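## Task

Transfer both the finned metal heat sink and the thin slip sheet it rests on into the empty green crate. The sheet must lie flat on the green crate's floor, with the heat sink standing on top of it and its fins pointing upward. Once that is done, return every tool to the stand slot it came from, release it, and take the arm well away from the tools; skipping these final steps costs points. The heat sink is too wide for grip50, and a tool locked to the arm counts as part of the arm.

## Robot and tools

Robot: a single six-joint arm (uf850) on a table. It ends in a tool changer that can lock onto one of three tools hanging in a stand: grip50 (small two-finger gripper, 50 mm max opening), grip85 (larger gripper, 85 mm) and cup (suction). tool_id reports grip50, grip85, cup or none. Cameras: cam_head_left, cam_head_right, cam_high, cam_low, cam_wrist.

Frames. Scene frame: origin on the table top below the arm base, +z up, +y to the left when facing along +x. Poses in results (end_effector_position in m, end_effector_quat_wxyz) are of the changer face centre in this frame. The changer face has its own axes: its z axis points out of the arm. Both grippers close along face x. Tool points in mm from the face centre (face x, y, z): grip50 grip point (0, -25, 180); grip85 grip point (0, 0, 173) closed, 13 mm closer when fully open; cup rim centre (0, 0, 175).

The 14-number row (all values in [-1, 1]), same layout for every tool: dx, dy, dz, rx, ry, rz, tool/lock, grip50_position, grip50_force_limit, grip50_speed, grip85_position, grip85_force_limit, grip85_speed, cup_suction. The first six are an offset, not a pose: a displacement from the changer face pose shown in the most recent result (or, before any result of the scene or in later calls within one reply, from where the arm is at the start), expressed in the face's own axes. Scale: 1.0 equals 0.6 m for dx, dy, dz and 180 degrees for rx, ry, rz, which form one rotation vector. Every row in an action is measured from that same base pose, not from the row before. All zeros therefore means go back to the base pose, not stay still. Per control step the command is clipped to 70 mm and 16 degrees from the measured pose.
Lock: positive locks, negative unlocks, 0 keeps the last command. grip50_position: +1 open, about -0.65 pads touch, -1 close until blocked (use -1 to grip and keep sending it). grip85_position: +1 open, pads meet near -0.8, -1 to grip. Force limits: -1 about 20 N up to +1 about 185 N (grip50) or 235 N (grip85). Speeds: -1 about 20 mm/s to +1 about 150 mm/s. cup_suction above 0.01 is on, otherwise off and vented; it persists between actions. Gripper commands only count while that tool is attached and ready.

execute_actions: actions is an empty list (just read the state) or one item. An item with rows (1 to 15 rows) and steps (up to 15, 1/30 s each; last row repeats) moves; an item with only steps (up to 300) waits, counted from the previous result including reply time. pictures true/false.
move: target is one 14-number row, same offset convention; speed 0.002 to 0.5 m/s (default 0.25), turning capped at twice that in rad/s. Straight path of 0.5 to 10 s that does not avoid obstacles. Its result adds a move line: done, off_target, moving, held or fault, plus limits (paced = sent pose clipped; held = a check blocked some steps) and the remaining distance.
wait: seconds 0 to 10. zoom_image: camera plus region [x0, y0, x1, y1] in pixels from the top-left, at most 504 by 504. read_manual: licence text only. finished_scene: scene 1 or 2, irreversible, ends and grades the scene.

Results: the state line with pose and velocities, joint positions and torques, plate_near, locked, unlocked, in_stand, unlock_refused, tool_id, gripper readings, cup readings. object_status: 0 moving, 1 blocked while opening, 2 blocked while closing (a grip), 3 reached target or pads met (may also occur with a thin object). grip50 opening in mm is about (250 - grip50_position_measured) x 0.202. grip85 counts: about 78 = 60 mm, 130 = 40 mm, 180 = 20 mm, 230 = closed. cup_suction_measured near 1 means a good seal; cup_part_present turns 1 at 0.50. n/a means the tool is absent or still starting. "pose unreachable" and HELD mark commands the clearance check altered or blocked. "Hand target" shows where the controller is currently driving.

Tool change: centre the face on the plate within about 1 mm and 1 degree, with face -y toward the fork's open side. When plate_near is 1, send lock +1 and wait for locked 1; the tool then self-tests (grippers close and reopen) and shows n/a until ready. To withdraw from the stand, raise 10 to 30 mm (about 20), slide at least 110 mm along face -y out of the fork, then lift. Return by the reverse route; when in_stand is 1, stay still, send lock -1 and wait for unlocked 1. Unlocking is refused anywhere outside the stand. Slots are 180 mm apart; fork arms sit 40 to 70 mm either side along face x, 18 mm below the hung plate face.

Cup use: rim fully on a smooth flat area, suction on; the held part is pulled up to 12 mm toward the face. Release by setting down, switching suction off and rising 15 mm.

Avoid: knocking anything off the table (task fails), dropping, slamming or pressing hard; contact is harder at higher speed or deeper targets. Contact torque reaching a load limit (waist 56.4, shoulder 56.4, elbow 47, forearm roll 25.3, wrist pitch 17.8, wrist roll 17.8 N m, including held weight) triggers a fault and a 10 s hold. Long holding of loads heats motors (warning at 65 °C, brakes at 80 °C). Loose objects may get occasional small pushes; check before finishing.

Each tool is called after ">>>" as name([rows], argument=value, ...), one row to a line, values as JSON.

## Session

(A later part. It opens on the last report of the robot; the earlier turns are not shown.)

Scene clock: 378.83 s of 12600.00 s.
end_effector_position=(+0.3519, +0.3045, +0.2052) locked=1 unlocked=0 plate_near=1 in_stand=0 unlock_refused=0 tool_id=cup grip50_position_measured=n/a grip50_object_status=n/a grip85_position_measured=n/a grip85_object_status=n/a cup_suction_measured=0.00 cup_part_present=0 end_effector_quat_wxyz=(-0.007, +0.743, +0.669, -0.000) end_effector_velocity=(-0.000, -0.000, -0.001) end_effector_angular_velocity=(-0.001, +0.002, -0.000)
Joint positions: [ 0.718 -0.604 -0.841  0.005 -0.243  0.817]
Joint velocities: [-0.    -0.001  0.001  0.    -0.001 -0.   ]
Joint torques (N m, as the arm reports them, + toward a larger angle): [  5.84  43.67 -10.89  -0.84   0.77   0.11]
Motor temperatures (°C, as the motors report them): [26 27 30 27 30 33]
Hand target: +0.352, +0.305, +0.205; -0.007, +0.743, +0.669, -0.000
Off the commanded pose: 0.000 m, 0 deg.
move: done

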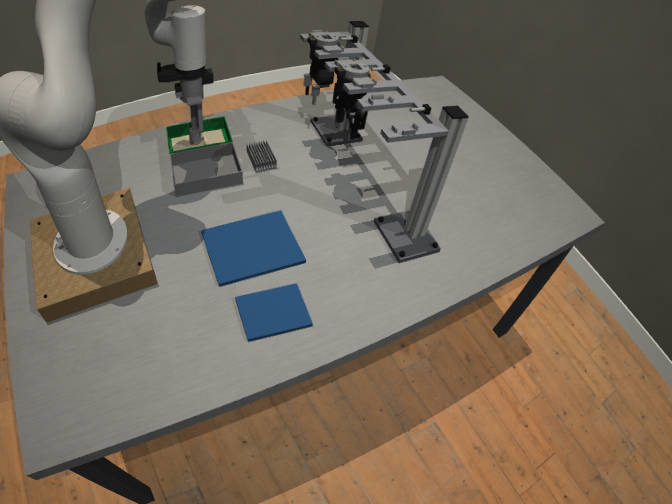

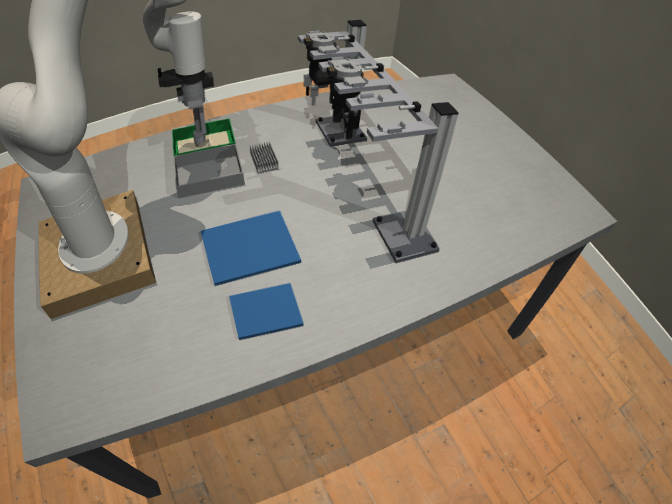

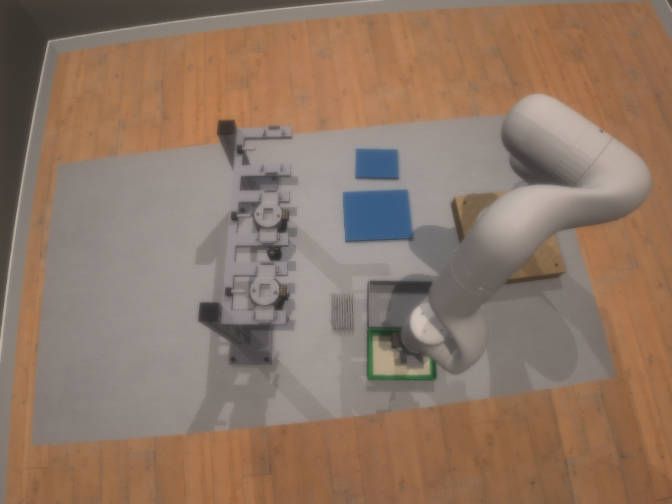

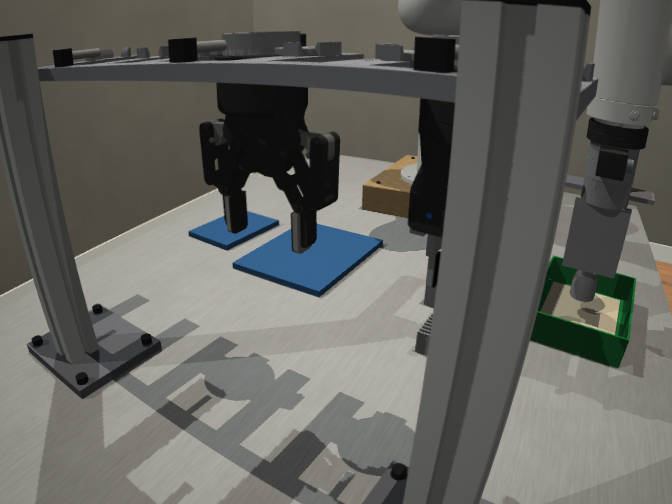

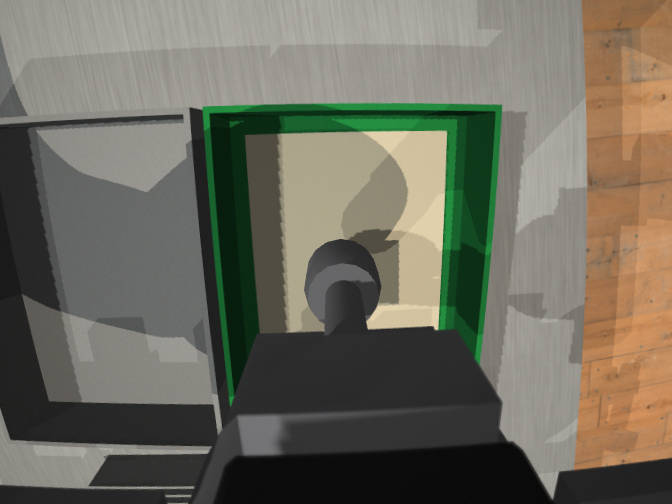

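>>> move(target=[0,0,-0.15,0,0,0,0,0,0,0,0,0,0,0], speed=0.2)

>>> move(target=[-0.7526,0.3477,-0.1417,0,0,0,0,0,0,0,0,0,0,0], speed=0.35)

Scene clock: 389.80 s of 12600.00 s.
end_effector_position=(+0.3523, +0.3032, +0.2946) locked=1 unlocked=0 plate_near=1 in_stand=0 unlock_refused=0 tool_id=cup grip50_position_measured=n/a grip50_object_status=n/a grip85_position_measured=n/a grip85_object_status=n/a cup_suction_measured=0.00 cup_part_present=0 end_effector_quat_wxyz=(-0.008, +0.743, +0.669, -0.001) end_effector_velocity=(+0.001, +0.001, +0.001) end_effector_angular_velocity=(+0.003, -0.003, -0.000)
Joint positions: [ 0.718 -0.41  -0.834  0.004 -0.432  0.819]
Joint velocities: [ 0.     0.001 -0.003  0.001  0.001 -0.   ]
Joint torques (N m, as the arm reports them, + toward a larger angle): [  2.98  39.12 -14.21  -0.76   0.75  -0.03]
Motor temperatures (°C, as the motors report them): [26 27 30 27 30 33]
Hand target: +0.353, +0.303, +0.295; -0.008, +0.743, +0.669, -0.000
Off the commanded pose: 0.001 m, 0 deg.
move: done

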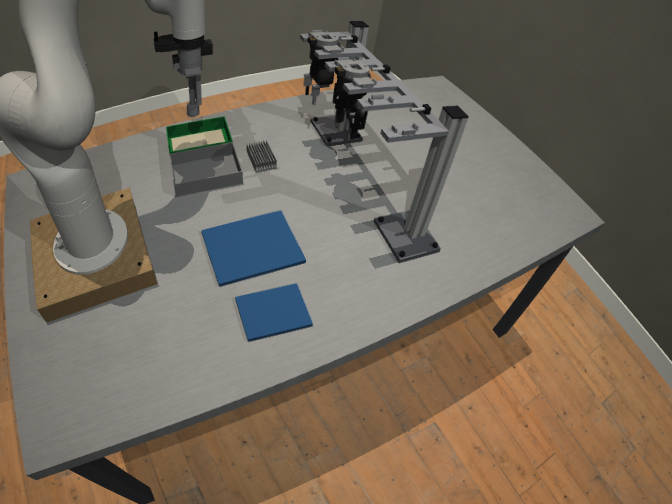

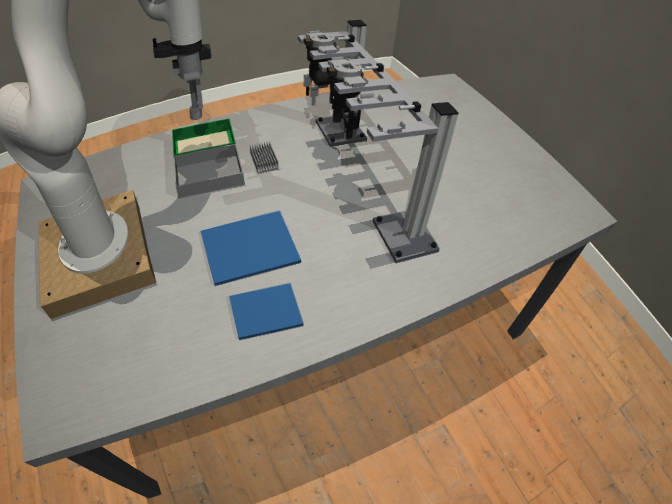

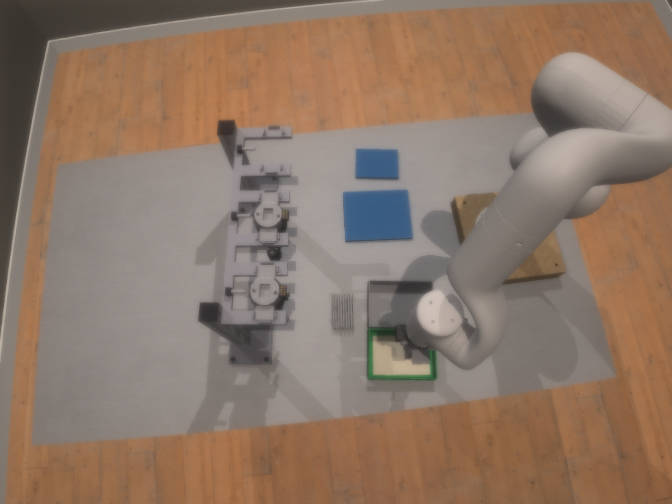

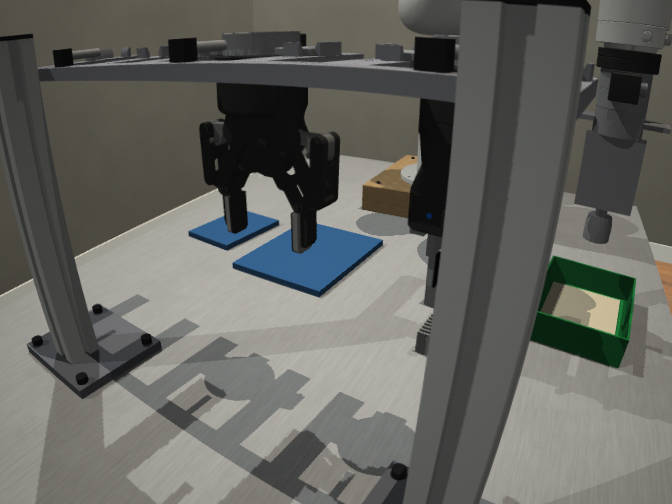

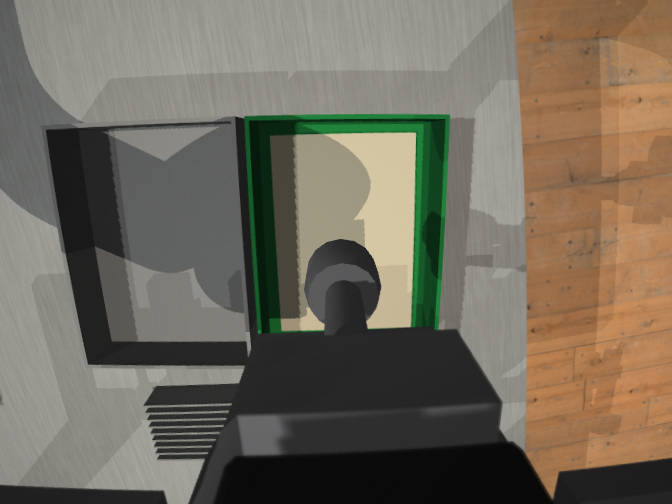

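Scene clock: 391.67 s of 12600.00 s.
end_effector_position=(+0.5145, -0.1666, +0.3717) locked=1 unlocked=0 plate_near=1 in_stand=0 unlock_refused=0 tool_id=cup grip50_position_measured=n/a grip50_object_status=n/a grip85_position_measured=n/a grip85_object_status=n/a cup_suction_measured=0.00 cup_part_present=0 end_effector_quat_wxyz=(-0.011, +0.743, +0.669, +0.001) end_effector_velocity=(+0.001, -0.002, +0.002) end_effector_angular_velocity=(-0.001, -0.004, +0.000)
Joint positions: [-0.305 -0.416 -1.085  0.    -0.678 -0.202]
Joint velocities: [-0.002  0.    -0.004 -0.     0.001 -0.002]
Joint torques (N m, as the arm reports them, + toward a larger angle): [  1.67  43.67 -17.05  -0.37   0.59   0.15]
Motor temperatures (°C, as the motors report them): [26 27 30 27 30 33]
Hand target: +0.515, -0.167, +0.372; -0.010, +0.743, +0.669, +0.001
Off the commanded pose: 0.003 m, 0 deg.
move: done

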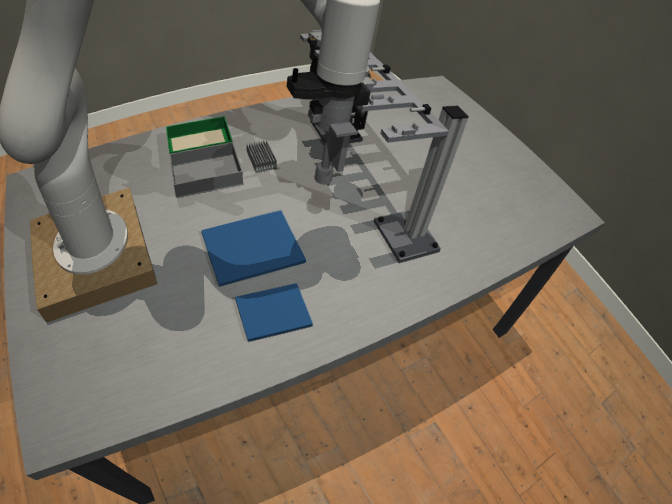

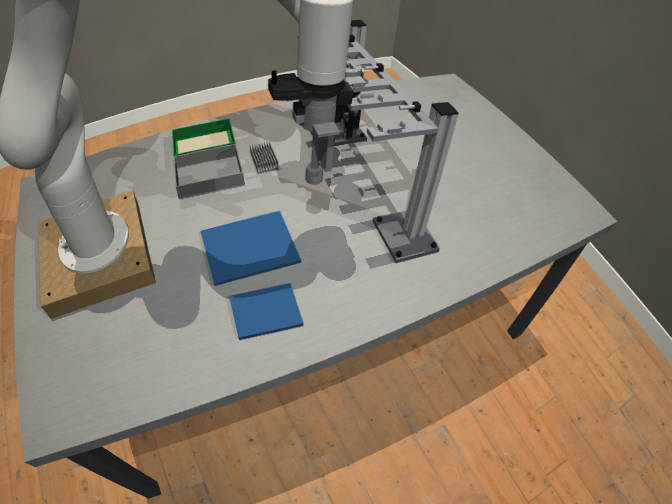

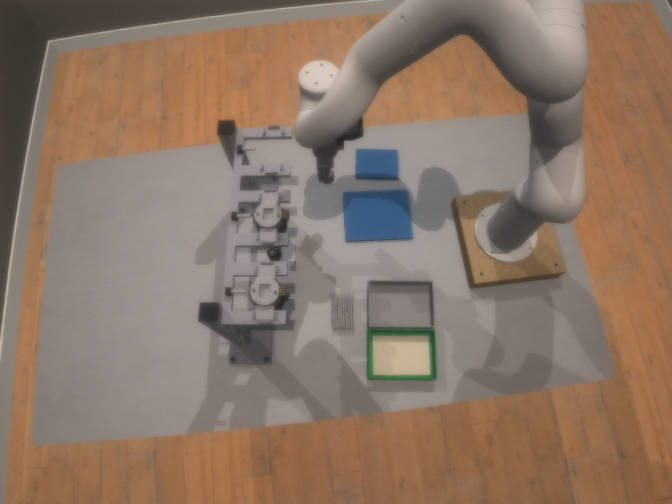

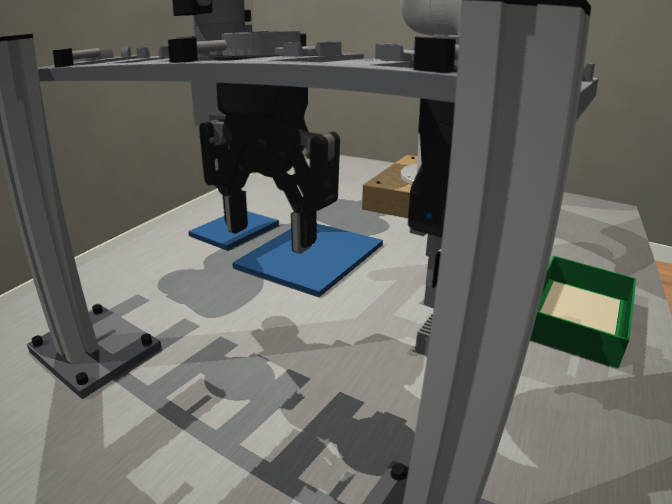

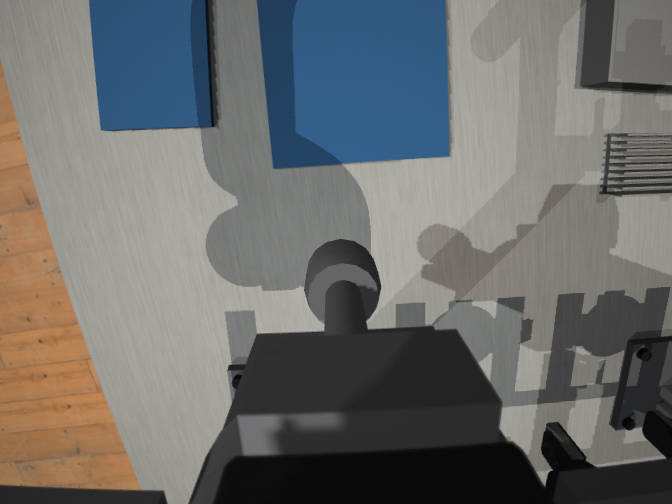

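>>> move(target=[0,0,-0.016,0,0,0,0,0,0,0,0,0,0,0], speed=0.04)

>>> move(target=[0,0.2164,0,0,0,0,0,0,0,0,0,0,0,0], speed=0.08)

Scene clock: 398.60 s of 12600.00 s.
end_effector_position=(+0.5146, -0.1668, +0.3812) locked=1 unlocked=0 plate_near=1 in_stand=0 unlock_refused=0 tool_id=cup grip50_position_measured=n/a grip50_object_status=n/a grip85_position_measured=n/a grip85_object_status=n/a cup_suction_measured=0.00 cup_part_present=0 end_effector_quat_wxyz=(-0.011, +0.743, +0.669, +0.001) end_effector_velocity=(-0.001, +0.000, -0.001) end_effector_angular_velocity=(+0.001, +0.002, -0.000)
Joint positions: [-0.305 -0.403 -1.092  0.001 -0.698 -0.202]
Joint velocities: [ 0.    -0.001  0.001 -0.     0.     0.001]
Joint torques (N m, as the arm reports them, + toward a larger angle): [  4.37  43.37 -17.08  -0.5    0.69   0.03]
Motor temperatures (°C, as the motors report them): [26 27 30 27 30 33]
Hand target: +0.515, -0.167, +0.381; -0.011, +0.743, +0.669, +0.001
Off the commanded pose: 0.000 m, 0 deg.
move: done

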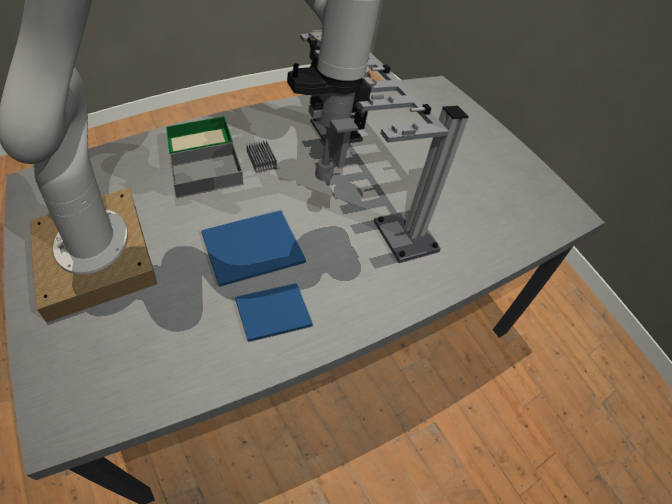

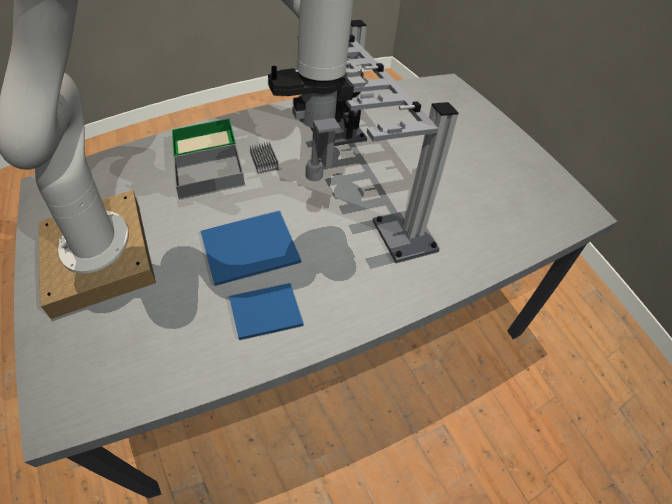

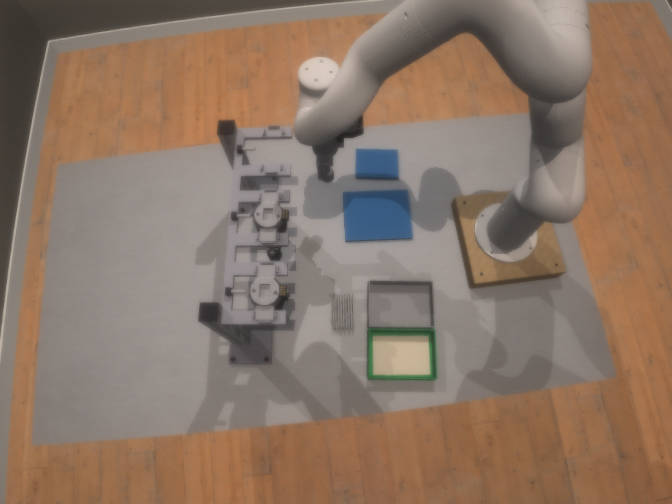

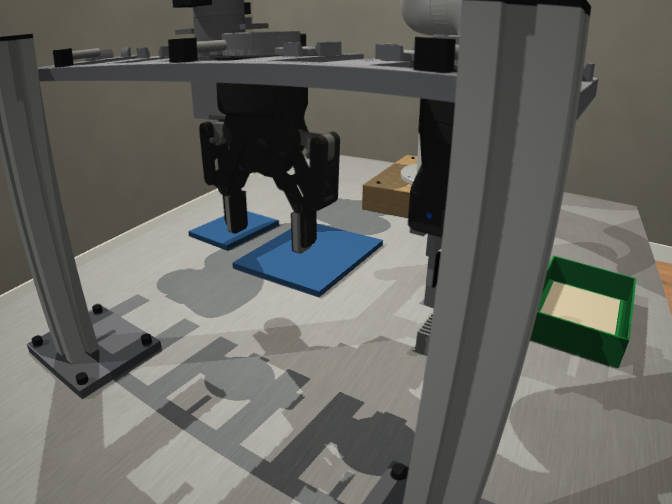

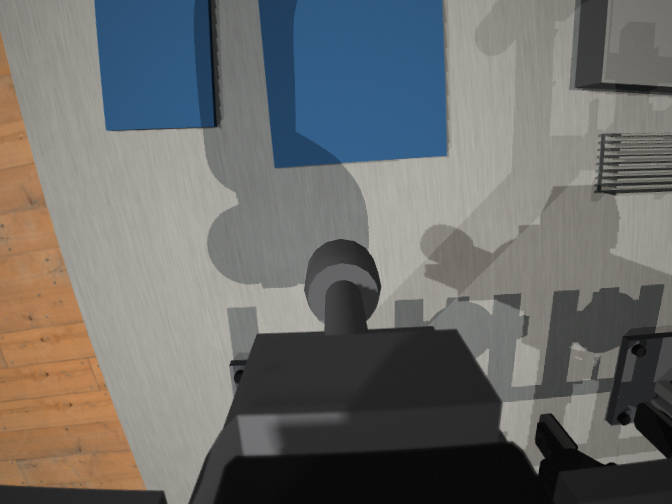

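Scene clock: 400.53 s of 12600.00 s.
end_effector_position=(+0.6437, -0.1799, +0.3798) locked=1 unlocked=0 plate_near=1 in_stand=0 unlock_refused=0 tool_id=cup grip50_position_measured=n/a grip50_object_status=n/a grip85_position_measured=n/a grip85_object_status=n/a cup_suction_measured=0.00 cup_part_present=0 end_effector_quat_wxyz=(-0.011, +0.743, +0.669, +0.001) end_effector_velocity=(+0.000, -0.000, +0.001) end_effector_angular_velocity=(+0.000, +0.000, -0.000)
Joint positions: [-0.265 -0.697 -1.533  0.001 -0.845 -0.163]
Joint velocities: [-0.     0.    -0.001 -0.    -0.001  0.   ]
Joint torques (N m, as the arm reports them, + toward a larger angle): [  3.61  55.18 -18.11  -0.53   0.61   0.38]
Motor temperatures (°C, as the motors report them): [26 27 30 27 30 33]
Hand target: +0.644, -0.180, +0.380; -0.011, +0.743, +0.669, +0.001
Off the commanded pose: 0.001 m, 0 deg.
move: done

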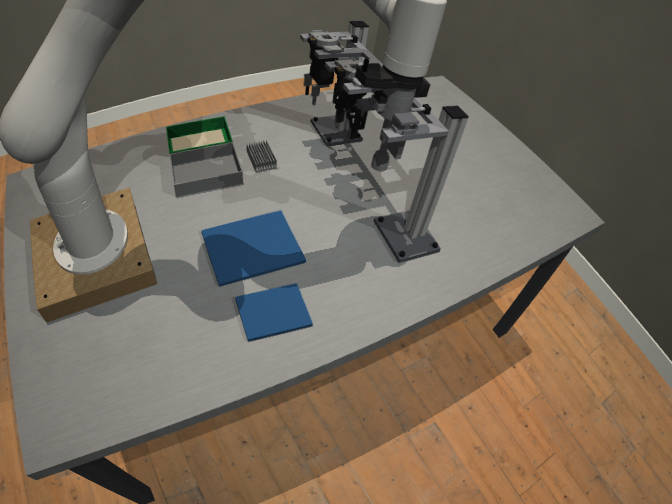

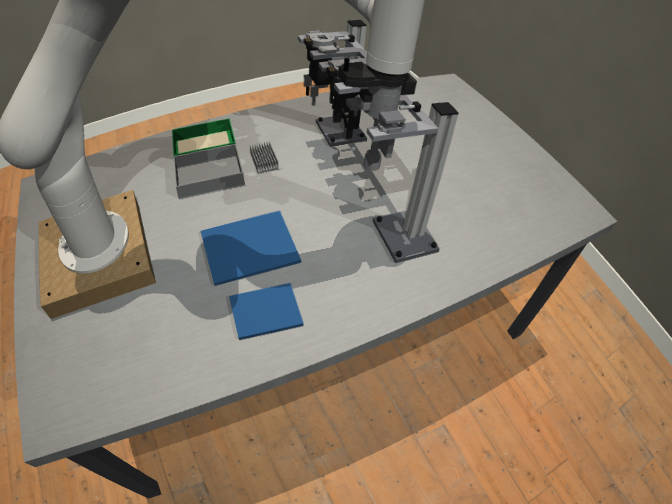

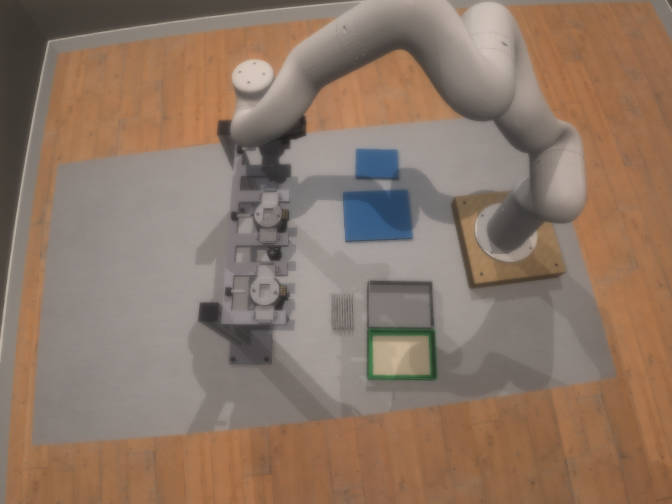

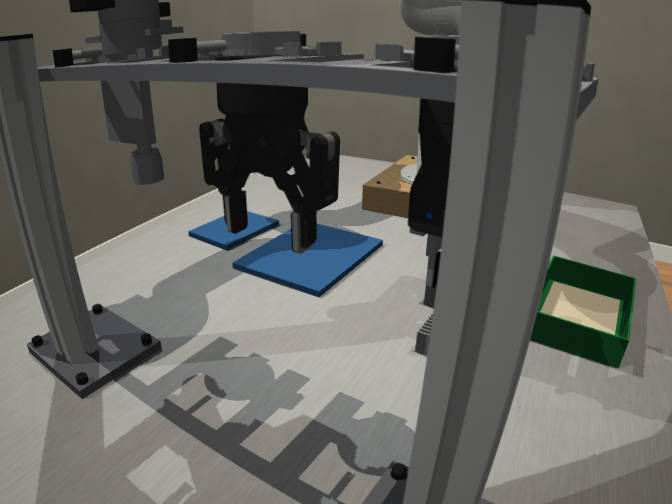

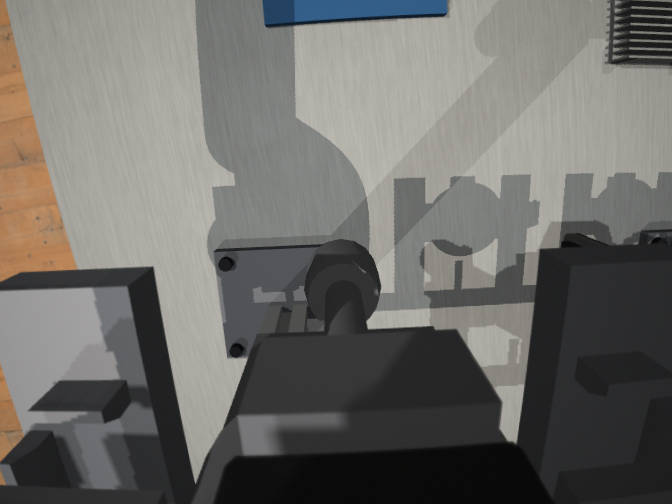

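>>> execute_actions(actions=[])

>>> move(target=[0,0,0.033,0,0,0,0,0,0,0,0,0,0,0], speed=0.02)

Scene clock: 420.10 s of 12600.00 s.
end_effector_position=(+0.6438, -0.1799, +0.3797) locked=1 unlocked=0 plate_near=1 in_stand=0 unlock_refused=0 tool_id=cup grip50_position_measured=n/a grip50_object_status=n/a grip85_position_measured=n/a grip85_object_status=n/a cup_suction_measured=0.00 cup_part_present=0 end_effector_quat_wxyz=(-0.011, +0.743, +0.669, +0.001) end_effector_velocity=(-0.000, -0.000, +0.000) end_effector_angular_velocity=(-0.001, -0.000, +0.000)
Joint positions: [-0.265 -0.698 -1.534  0.001 -0.845 -0.163]
Joint velocities: [-0.     0.    -0.    -0.001 -0.     0.   ]
Joint torques (N m, as the arm reports them, + toward a larger angle): [  3.33  53.31 -17.94  -0.39   0.75   0.28]
Motor temperatures (°C, as the motors report them): [26 27 31 27 30 33]
Hand target: +0.644, -0.180, +0.380; -0.011, +0.743, +0.669, +0.001
Off the commanded pose: 0.001 m, 0 deg.
Steps of this call (steps 1 to 587: nothing new was sent). Readings (end_effector_position | what the end effector reports):
1: (+0.6437, -0.1799, +0.3798) | locked=1 unlocked=0 plate_near=1 in_stand=0 unlock_refused=0 tool_id=cup grip50_position_measured=n/a grip50_object_status=n/a grip85_position_measured=n/a grip85_object_status=n/a cup_suction_measured=0.00 cup_part_present=0
2: (+0.6437, -0.1799, +0.3798) | locked=1 unlocked=0 plate_near=1 in_stand=0 unlock_refused=0 tool_id=cup grip50_position_measured=n/a grip50_object_status=n/a grip85_position_measured=n/a grip85_object_status=n/a cup_suction_measured=0.00 cup_part_present=0
4: (+0.6437, -0.1799, +0.3798) | locked=1 unlocked=0 plate_near=1 in_stand=0 unlock_refused=0 tool_id=cup grip50_position_measured=n/a grip50_object_status=n/a grip85_position_measured=n/a grip85_object_status=n/a cup_suction_measured=0.00 cup_part_present=0
8: (+0.6438, -0.1799, +0.3797) | locked=1 unlocked=0 plate_near=1 in_stand=0 unlock_refused=0 tool_id=cup grip50_position_measured=n/a grip50_object_status=n/a grip85_position_measured=n/a grip85_object_status=n/a cup_suction_measured=0.00 cup_part_present=0
587: the state above

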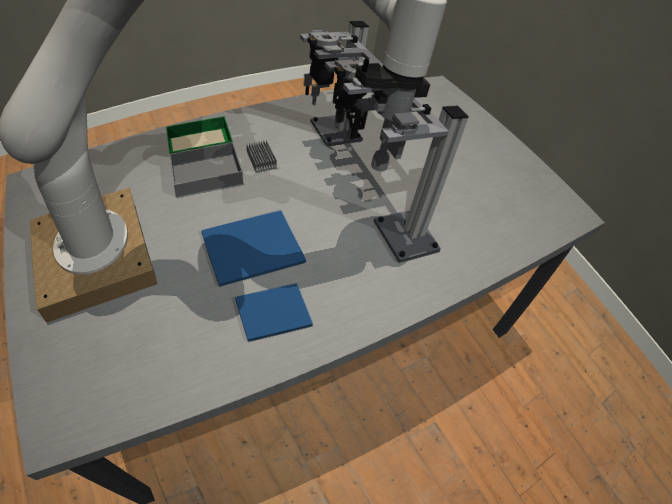

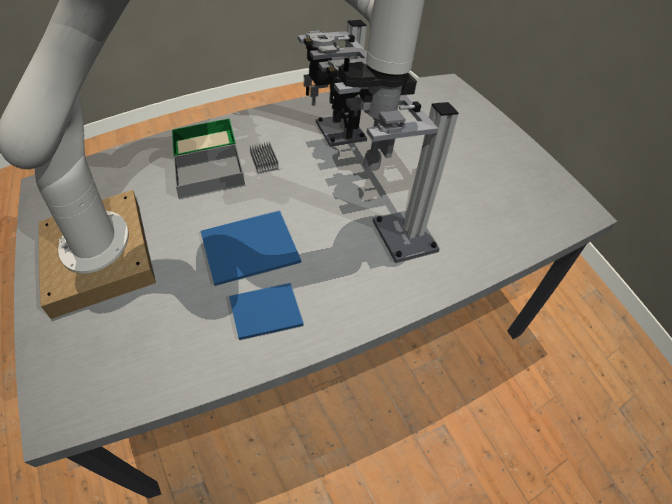

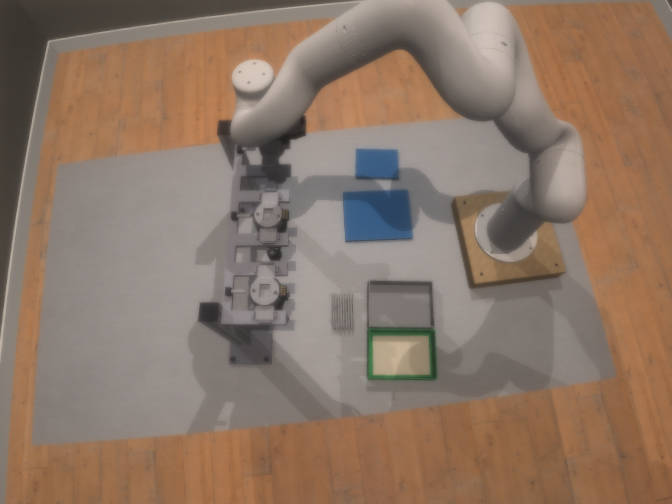

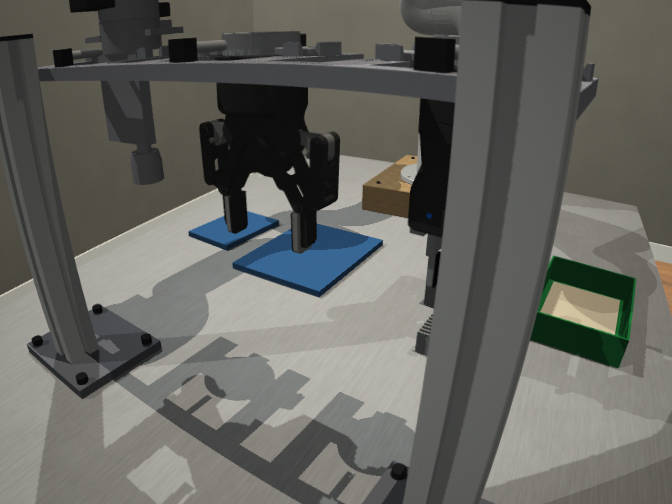

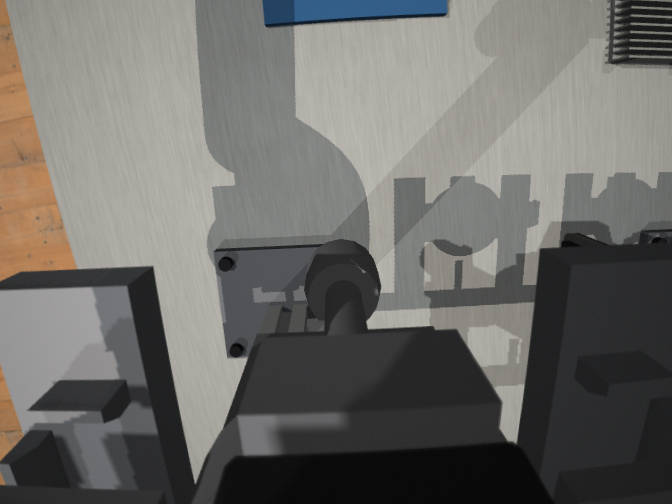

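Scene clock: 421.30 s of 12600.00 s.
end_effector_position=(+0.6436, -0.1796, +0.3603) locked=1 unlocked=0 plate_near=1 in_stand=1 unlock_refused=0 tool_id=cup grip50_position_measured=n/a grip50_object_status=n/a grip85_position_measured=n/a grip85_object_status=n/a cup_suction_measured=0.00 cup_part_present=0 end_effector_quat_wxyz=(-0.011, +0.743, +0.669, +0.001) end_effector_velocity=(+0.000, -0.000, +0.000) end_effector_angular_velocity=(-0.000, -0.001, -0.001)
Joint positions: [-0.265 -0.718 -1.52   0.001 -0.81  -0.163]
Joint velocities: [-0.     0.     0.    -0.     0.001  0.   ]
Joint torques (N m, as the arm reports them, + toward a larger angle): [  2.21  53.73 -15.58   0.13   0.96  -0.18]
Motor temperatures (°C, as the motors report them): [26 27 31 27 30 33]
Hand target: +0.644, -0.180, +0.360; -0.011, +0.743, +0.669, +0.001
Off the commanded pose: 0.000 m, 0 deg.
move: done

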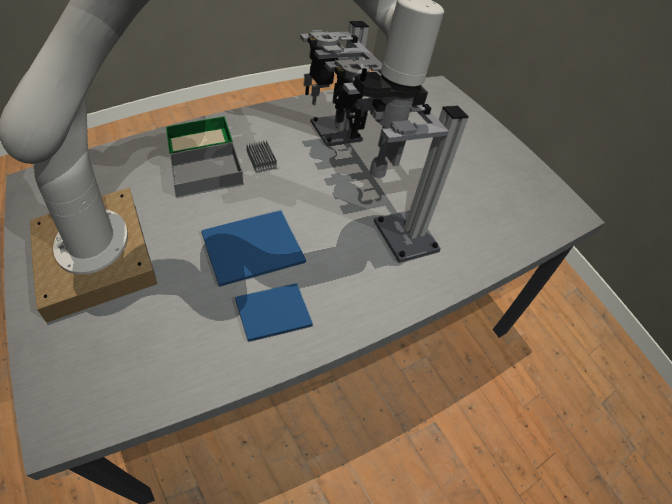

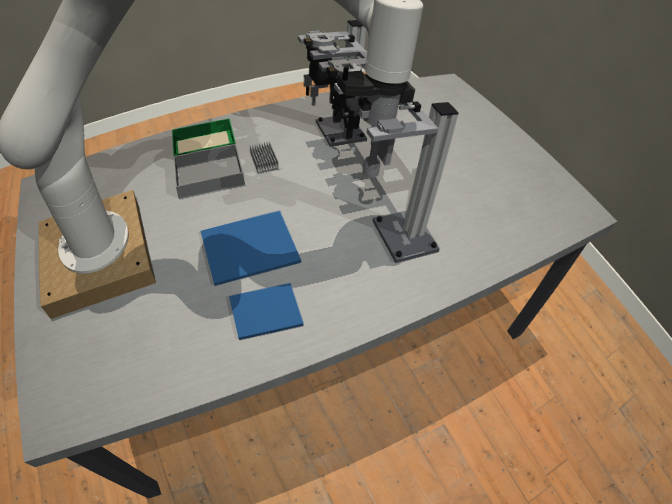

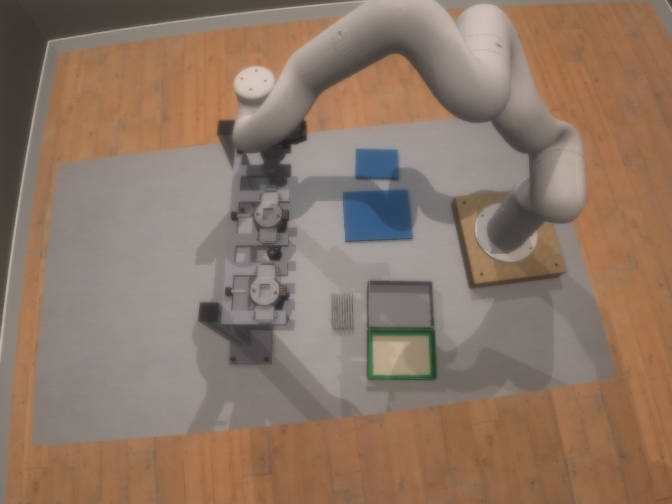

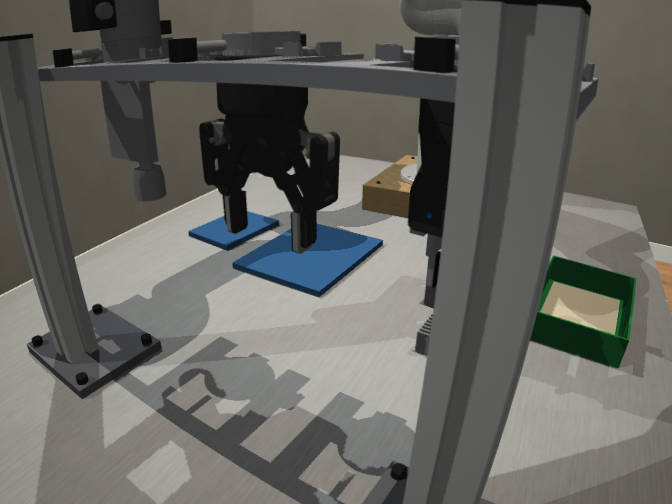

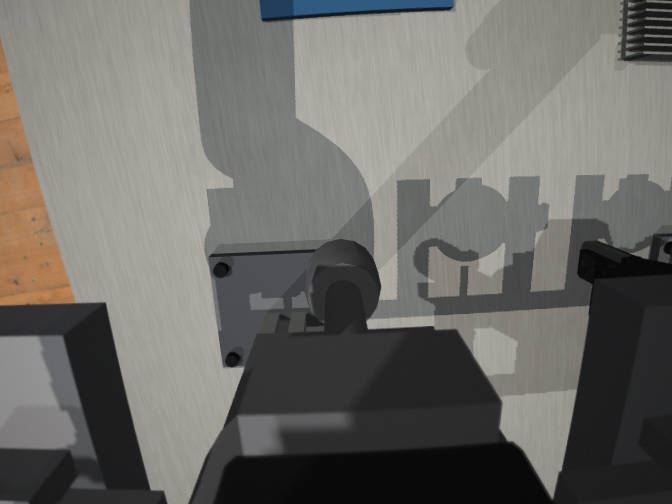

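>>> execute_actions([
  {"rows":[[0,0,0,0,0,0,-1,0,0,0,0,0,0,0]],"steps":15},
], pictures=false)

>>> execute_actions([
  {"rows":[[0,0,0,0,0,0,-1,0,0,0,0,0,0,0]],"steps":15},
], pictures=false)

>>> execute_actions([
  {"rows":[[0,0,0,0,0,0,-1,0,0,0,0,0,0,0]],"steps":8},
], pictures=false)

Scene clock: 437.40 s of 12600.00 s.
end_effector_position=(+0.6435, -0.1795, +0.3596) locked=0 unlocked=0 plate_near=1 in_stand=1 unlock_refused=0 tool_id=none grip50_position_measured=n/a grip50_object_status=n/a grip85_position_measured=n/a grip85_object_status=n/a cup_suction_measured=n/a cup_part_present=n/a end_effector_quat_wxyz=(-0.011, +0.743, +0.669, +0.001) end_effector_velocity=(+0.000, -0.000, +0.001) end_effector_angular_velocity=(-0.001, -0.001, -0.003)
Joint positions: [-0.265 -0.719 -1.52   0.001 -0.809 -0.163]
Joint velocities: [-0.     0.001 -0.    -0.    -0.     0.003]
Joint torques (N m, as the arm reports them, + toward a larger angle): [  3.56  45.57 -14.08  -0.81   1.33   0.25]
Motor temperatures (°C, as the motors report them): [26 27 31 27 30 33]
Hand target: +0.644, -0.180, +0.360; -0.011, +0.743, +0.669, +0.001
Off the commanded pose: 0.001 m, 0 deg.
Steps of this call (steps 1 to 468: nothing new was sent; steps 469 to 483: all 15 steps of this action). Readings (end_effector_position | what the end effector reports):
469: (+0.6435, -0.1795, +0.3598) | locked=1 unlocked=0 plate_near=1 in_stand=1 unlock_refused=0 tool_id=cup grip50_position_measured=n/a grip50_object_status=n/a grip85_position_measured=n/a grip85_object_status=n/a cup_suction_measured=0.00 cup_part_present=0
470: (+0.6435, -0.1795, +0.3598) | locked=1 unlocked=0 plate_near=1 in_stand=1 unlock_refused=0 tool_id=cup grip50_position_measured=n/a grip50_object_status=n/a grip85_position_measured=n/a grip85_object_status=n/a cup_suction_measured=0.00 cup_part_present=0
472: (+0.6435, -0.1795, +0.3598) | locked=1 unlocked=0 plate_near=1 in_stand=1 unlock_refused=0 tool_id=cup grip50_position_measured=n/a grip50_object_status=n/a grip85_position_measured=n/a grip85_object_status=n/a cup_suction_measured=0.00 cup_part_present=0
476: (+0.6436, -0.1795, +0.3596) | locked=0 unlocked=0 plate_near=1 in_stand=1 unlock_refused=0 tool_id=none grip50_position_measured=n/a grip50_object_status=n/a grip85_position_measured=n/a grip85_object_status=n/a cup_suction_measured=n/a cup_part_present=n/a
483: the state above

Scene clock: 437.90 s of 12600.00 s.
end_effector_position=(+0.6435, -0.1795, +0.3595) locked=0 unlocked=1 plate_near=1 in_stand=1 unlock_refused=0 tool_id=none grip50_position_measured=n/a grip50_object_status=n/a grip85_position_measured=n/a grip85_object_status=n/a cup_suction_measured=n/a cup_part_present=n/a end_effector_quat_wxyz=(-0.011, +0.743, +0.669, +0.001) end_effector_velocity=(+0.000, +0.000, +0.000) end_effector_angular_velocity=(-0.000, -0.000, +0.000)
Joint positions: [-0.265 -0.719 -1.52   0.001 -0.809 -0.163]
Joint velocities: [ 0.  0.  0. -0.  0. -0.]
Joint torques (N m, as the arm reports them, + toward a larger angle): [  4.79  43.38 -13.94  -0.67   1.54   0.18]
Motor temperatures (°C, as the motors report them): [26 27 31 27 30 33]
Hand target: +0.644, -0.180, +0.360; -0.011, +0.743, +0.669, +0.001
Off the commanded pose: 0.000 m, 0 deg.
Steps of this call (steps 1 to 15: all 15 steps of this action). Readings (end_effector_position | what the end effector reports):
1: (+0.6435, -0.1795, +0.3595) | locked=0 unlocked=0 plate_near=1 in_stand=1 unlock_refused=0 tool_id=none grip50_position_measured=n/a grip50_object_status=n/a grip85_position_measured=n/a grip85_object_status=n/a cup_suction_measured=n/a cup_part_present=n/a
2: (+0.6435, -0.1795, +0.3595) | locked=0 unlocked=0 plate_near=1 in_stand=1 unlock_refused=0 tool_id=none grip50_position_measured=n/a grip50_object_status=n/a grip85_position_measured=n/a grip85_object_status=n/a cup_suction_measured=n/a cup_part_present=n/a
4: (+0.6435, -0.1795, +0.3595) | locked=0 unlocked=0 plate_near=1 in_stand=1 unlock_refused=0 tool_id=none grip50_position_measured=n/a grip50_object_status=n/a grip85_position_measured=n/a grip85_object_status=n/a cup_suction_measured=n/a cup_part_present=n/a
8: (+0.6435, -0.1795, +0.3595) | locked=0 unlocked=0 plate_near=1 in_stand=1 unlock_refused=0 tool_id=none grip50_position_measured=n/a grip50_object_status=n/a grip85_position_measured=n/a grip85_object_status=n/a cup_suction_measured=n/a cup_part_present=n/a
15: the state above

Scene clock: 438.17 s of 12600.00 s.
end_effector_position=(+0.6435, -0.1795, +0.3595) locked=0 unlocked=1 plate_near=1 in_stand=1 unlock_refused=0 tool_id=none grip50_position_measured=n/a grip50_object_status=n/a grip85_position_measured=n/a grip85_object_status=n/a cup_suction_measured=n/a cup_part_present=n/a end_effector_quat_wxyz=(-0.011, +0.743, +0.669, +0.001) end_effector_velocity=(+0.000, +0.000, -0.000) end_effector_angular_velocity=(-0.000, -0.000, +0.000)
Joint positions: [-0.265 -0.719 -1.52   0.001 -0.809 -0.163]
Joint velocities: [ 0.    -0.     0.    -0.     0.     0.001]
Joint torques (N m, as the arm reports them, + toward a larger angle): [  3.33  44.53 -13.8   -0.42   1.57   0.11]
Motor temperatures (°C, as the motors report them): [26 27 31 27 30 33]
Hand target: +0.644, -0.180, +0.360; -0.011, +0.743, +0.669, +0.001
Off the commanded pose: 0.000 m, 0 deg.
Steps of this call (steps 1 to 8: all 8 steps of this action). Readings (end_effector_position | what the end effector reports):
1: (+0.6435, -0.1795, +0.3595) | locked=0 unlocked=1 plate_near=1 in_stand=1 unlock_refused=0 tool_id=none grip50_position_measured=n/a grip50_object_status=n/a grip85_position_measured=n/a grip85_object_status=n/a cup_suction_measured=n/a cup_part_present=n/a
2: (+0.6435, -0.1795, +0.3595) | locked=0 unlocked=1 plate_near=1 in_stand=1 unlock_refused=0 tool_id=none grip50_position_measured=n/a grip50_object_status=n/a grip85_position_measured=n/a grip85_object_status=n/a cup_suction_measured=n/a cup_part_present=n/a
4: (+0.6435, -0.1795, +0.3595) | locked=0 unlocked=1 plate_near=1 in_stand=1 unlock_refused=0 tool_id=none grip50_position_measured=n/a grip50_object_status=n/a grip85_position_measured=n/a grip85_object_status=n/a cup_suction_measured=n/a cup_part_present=n/a
8: the state above


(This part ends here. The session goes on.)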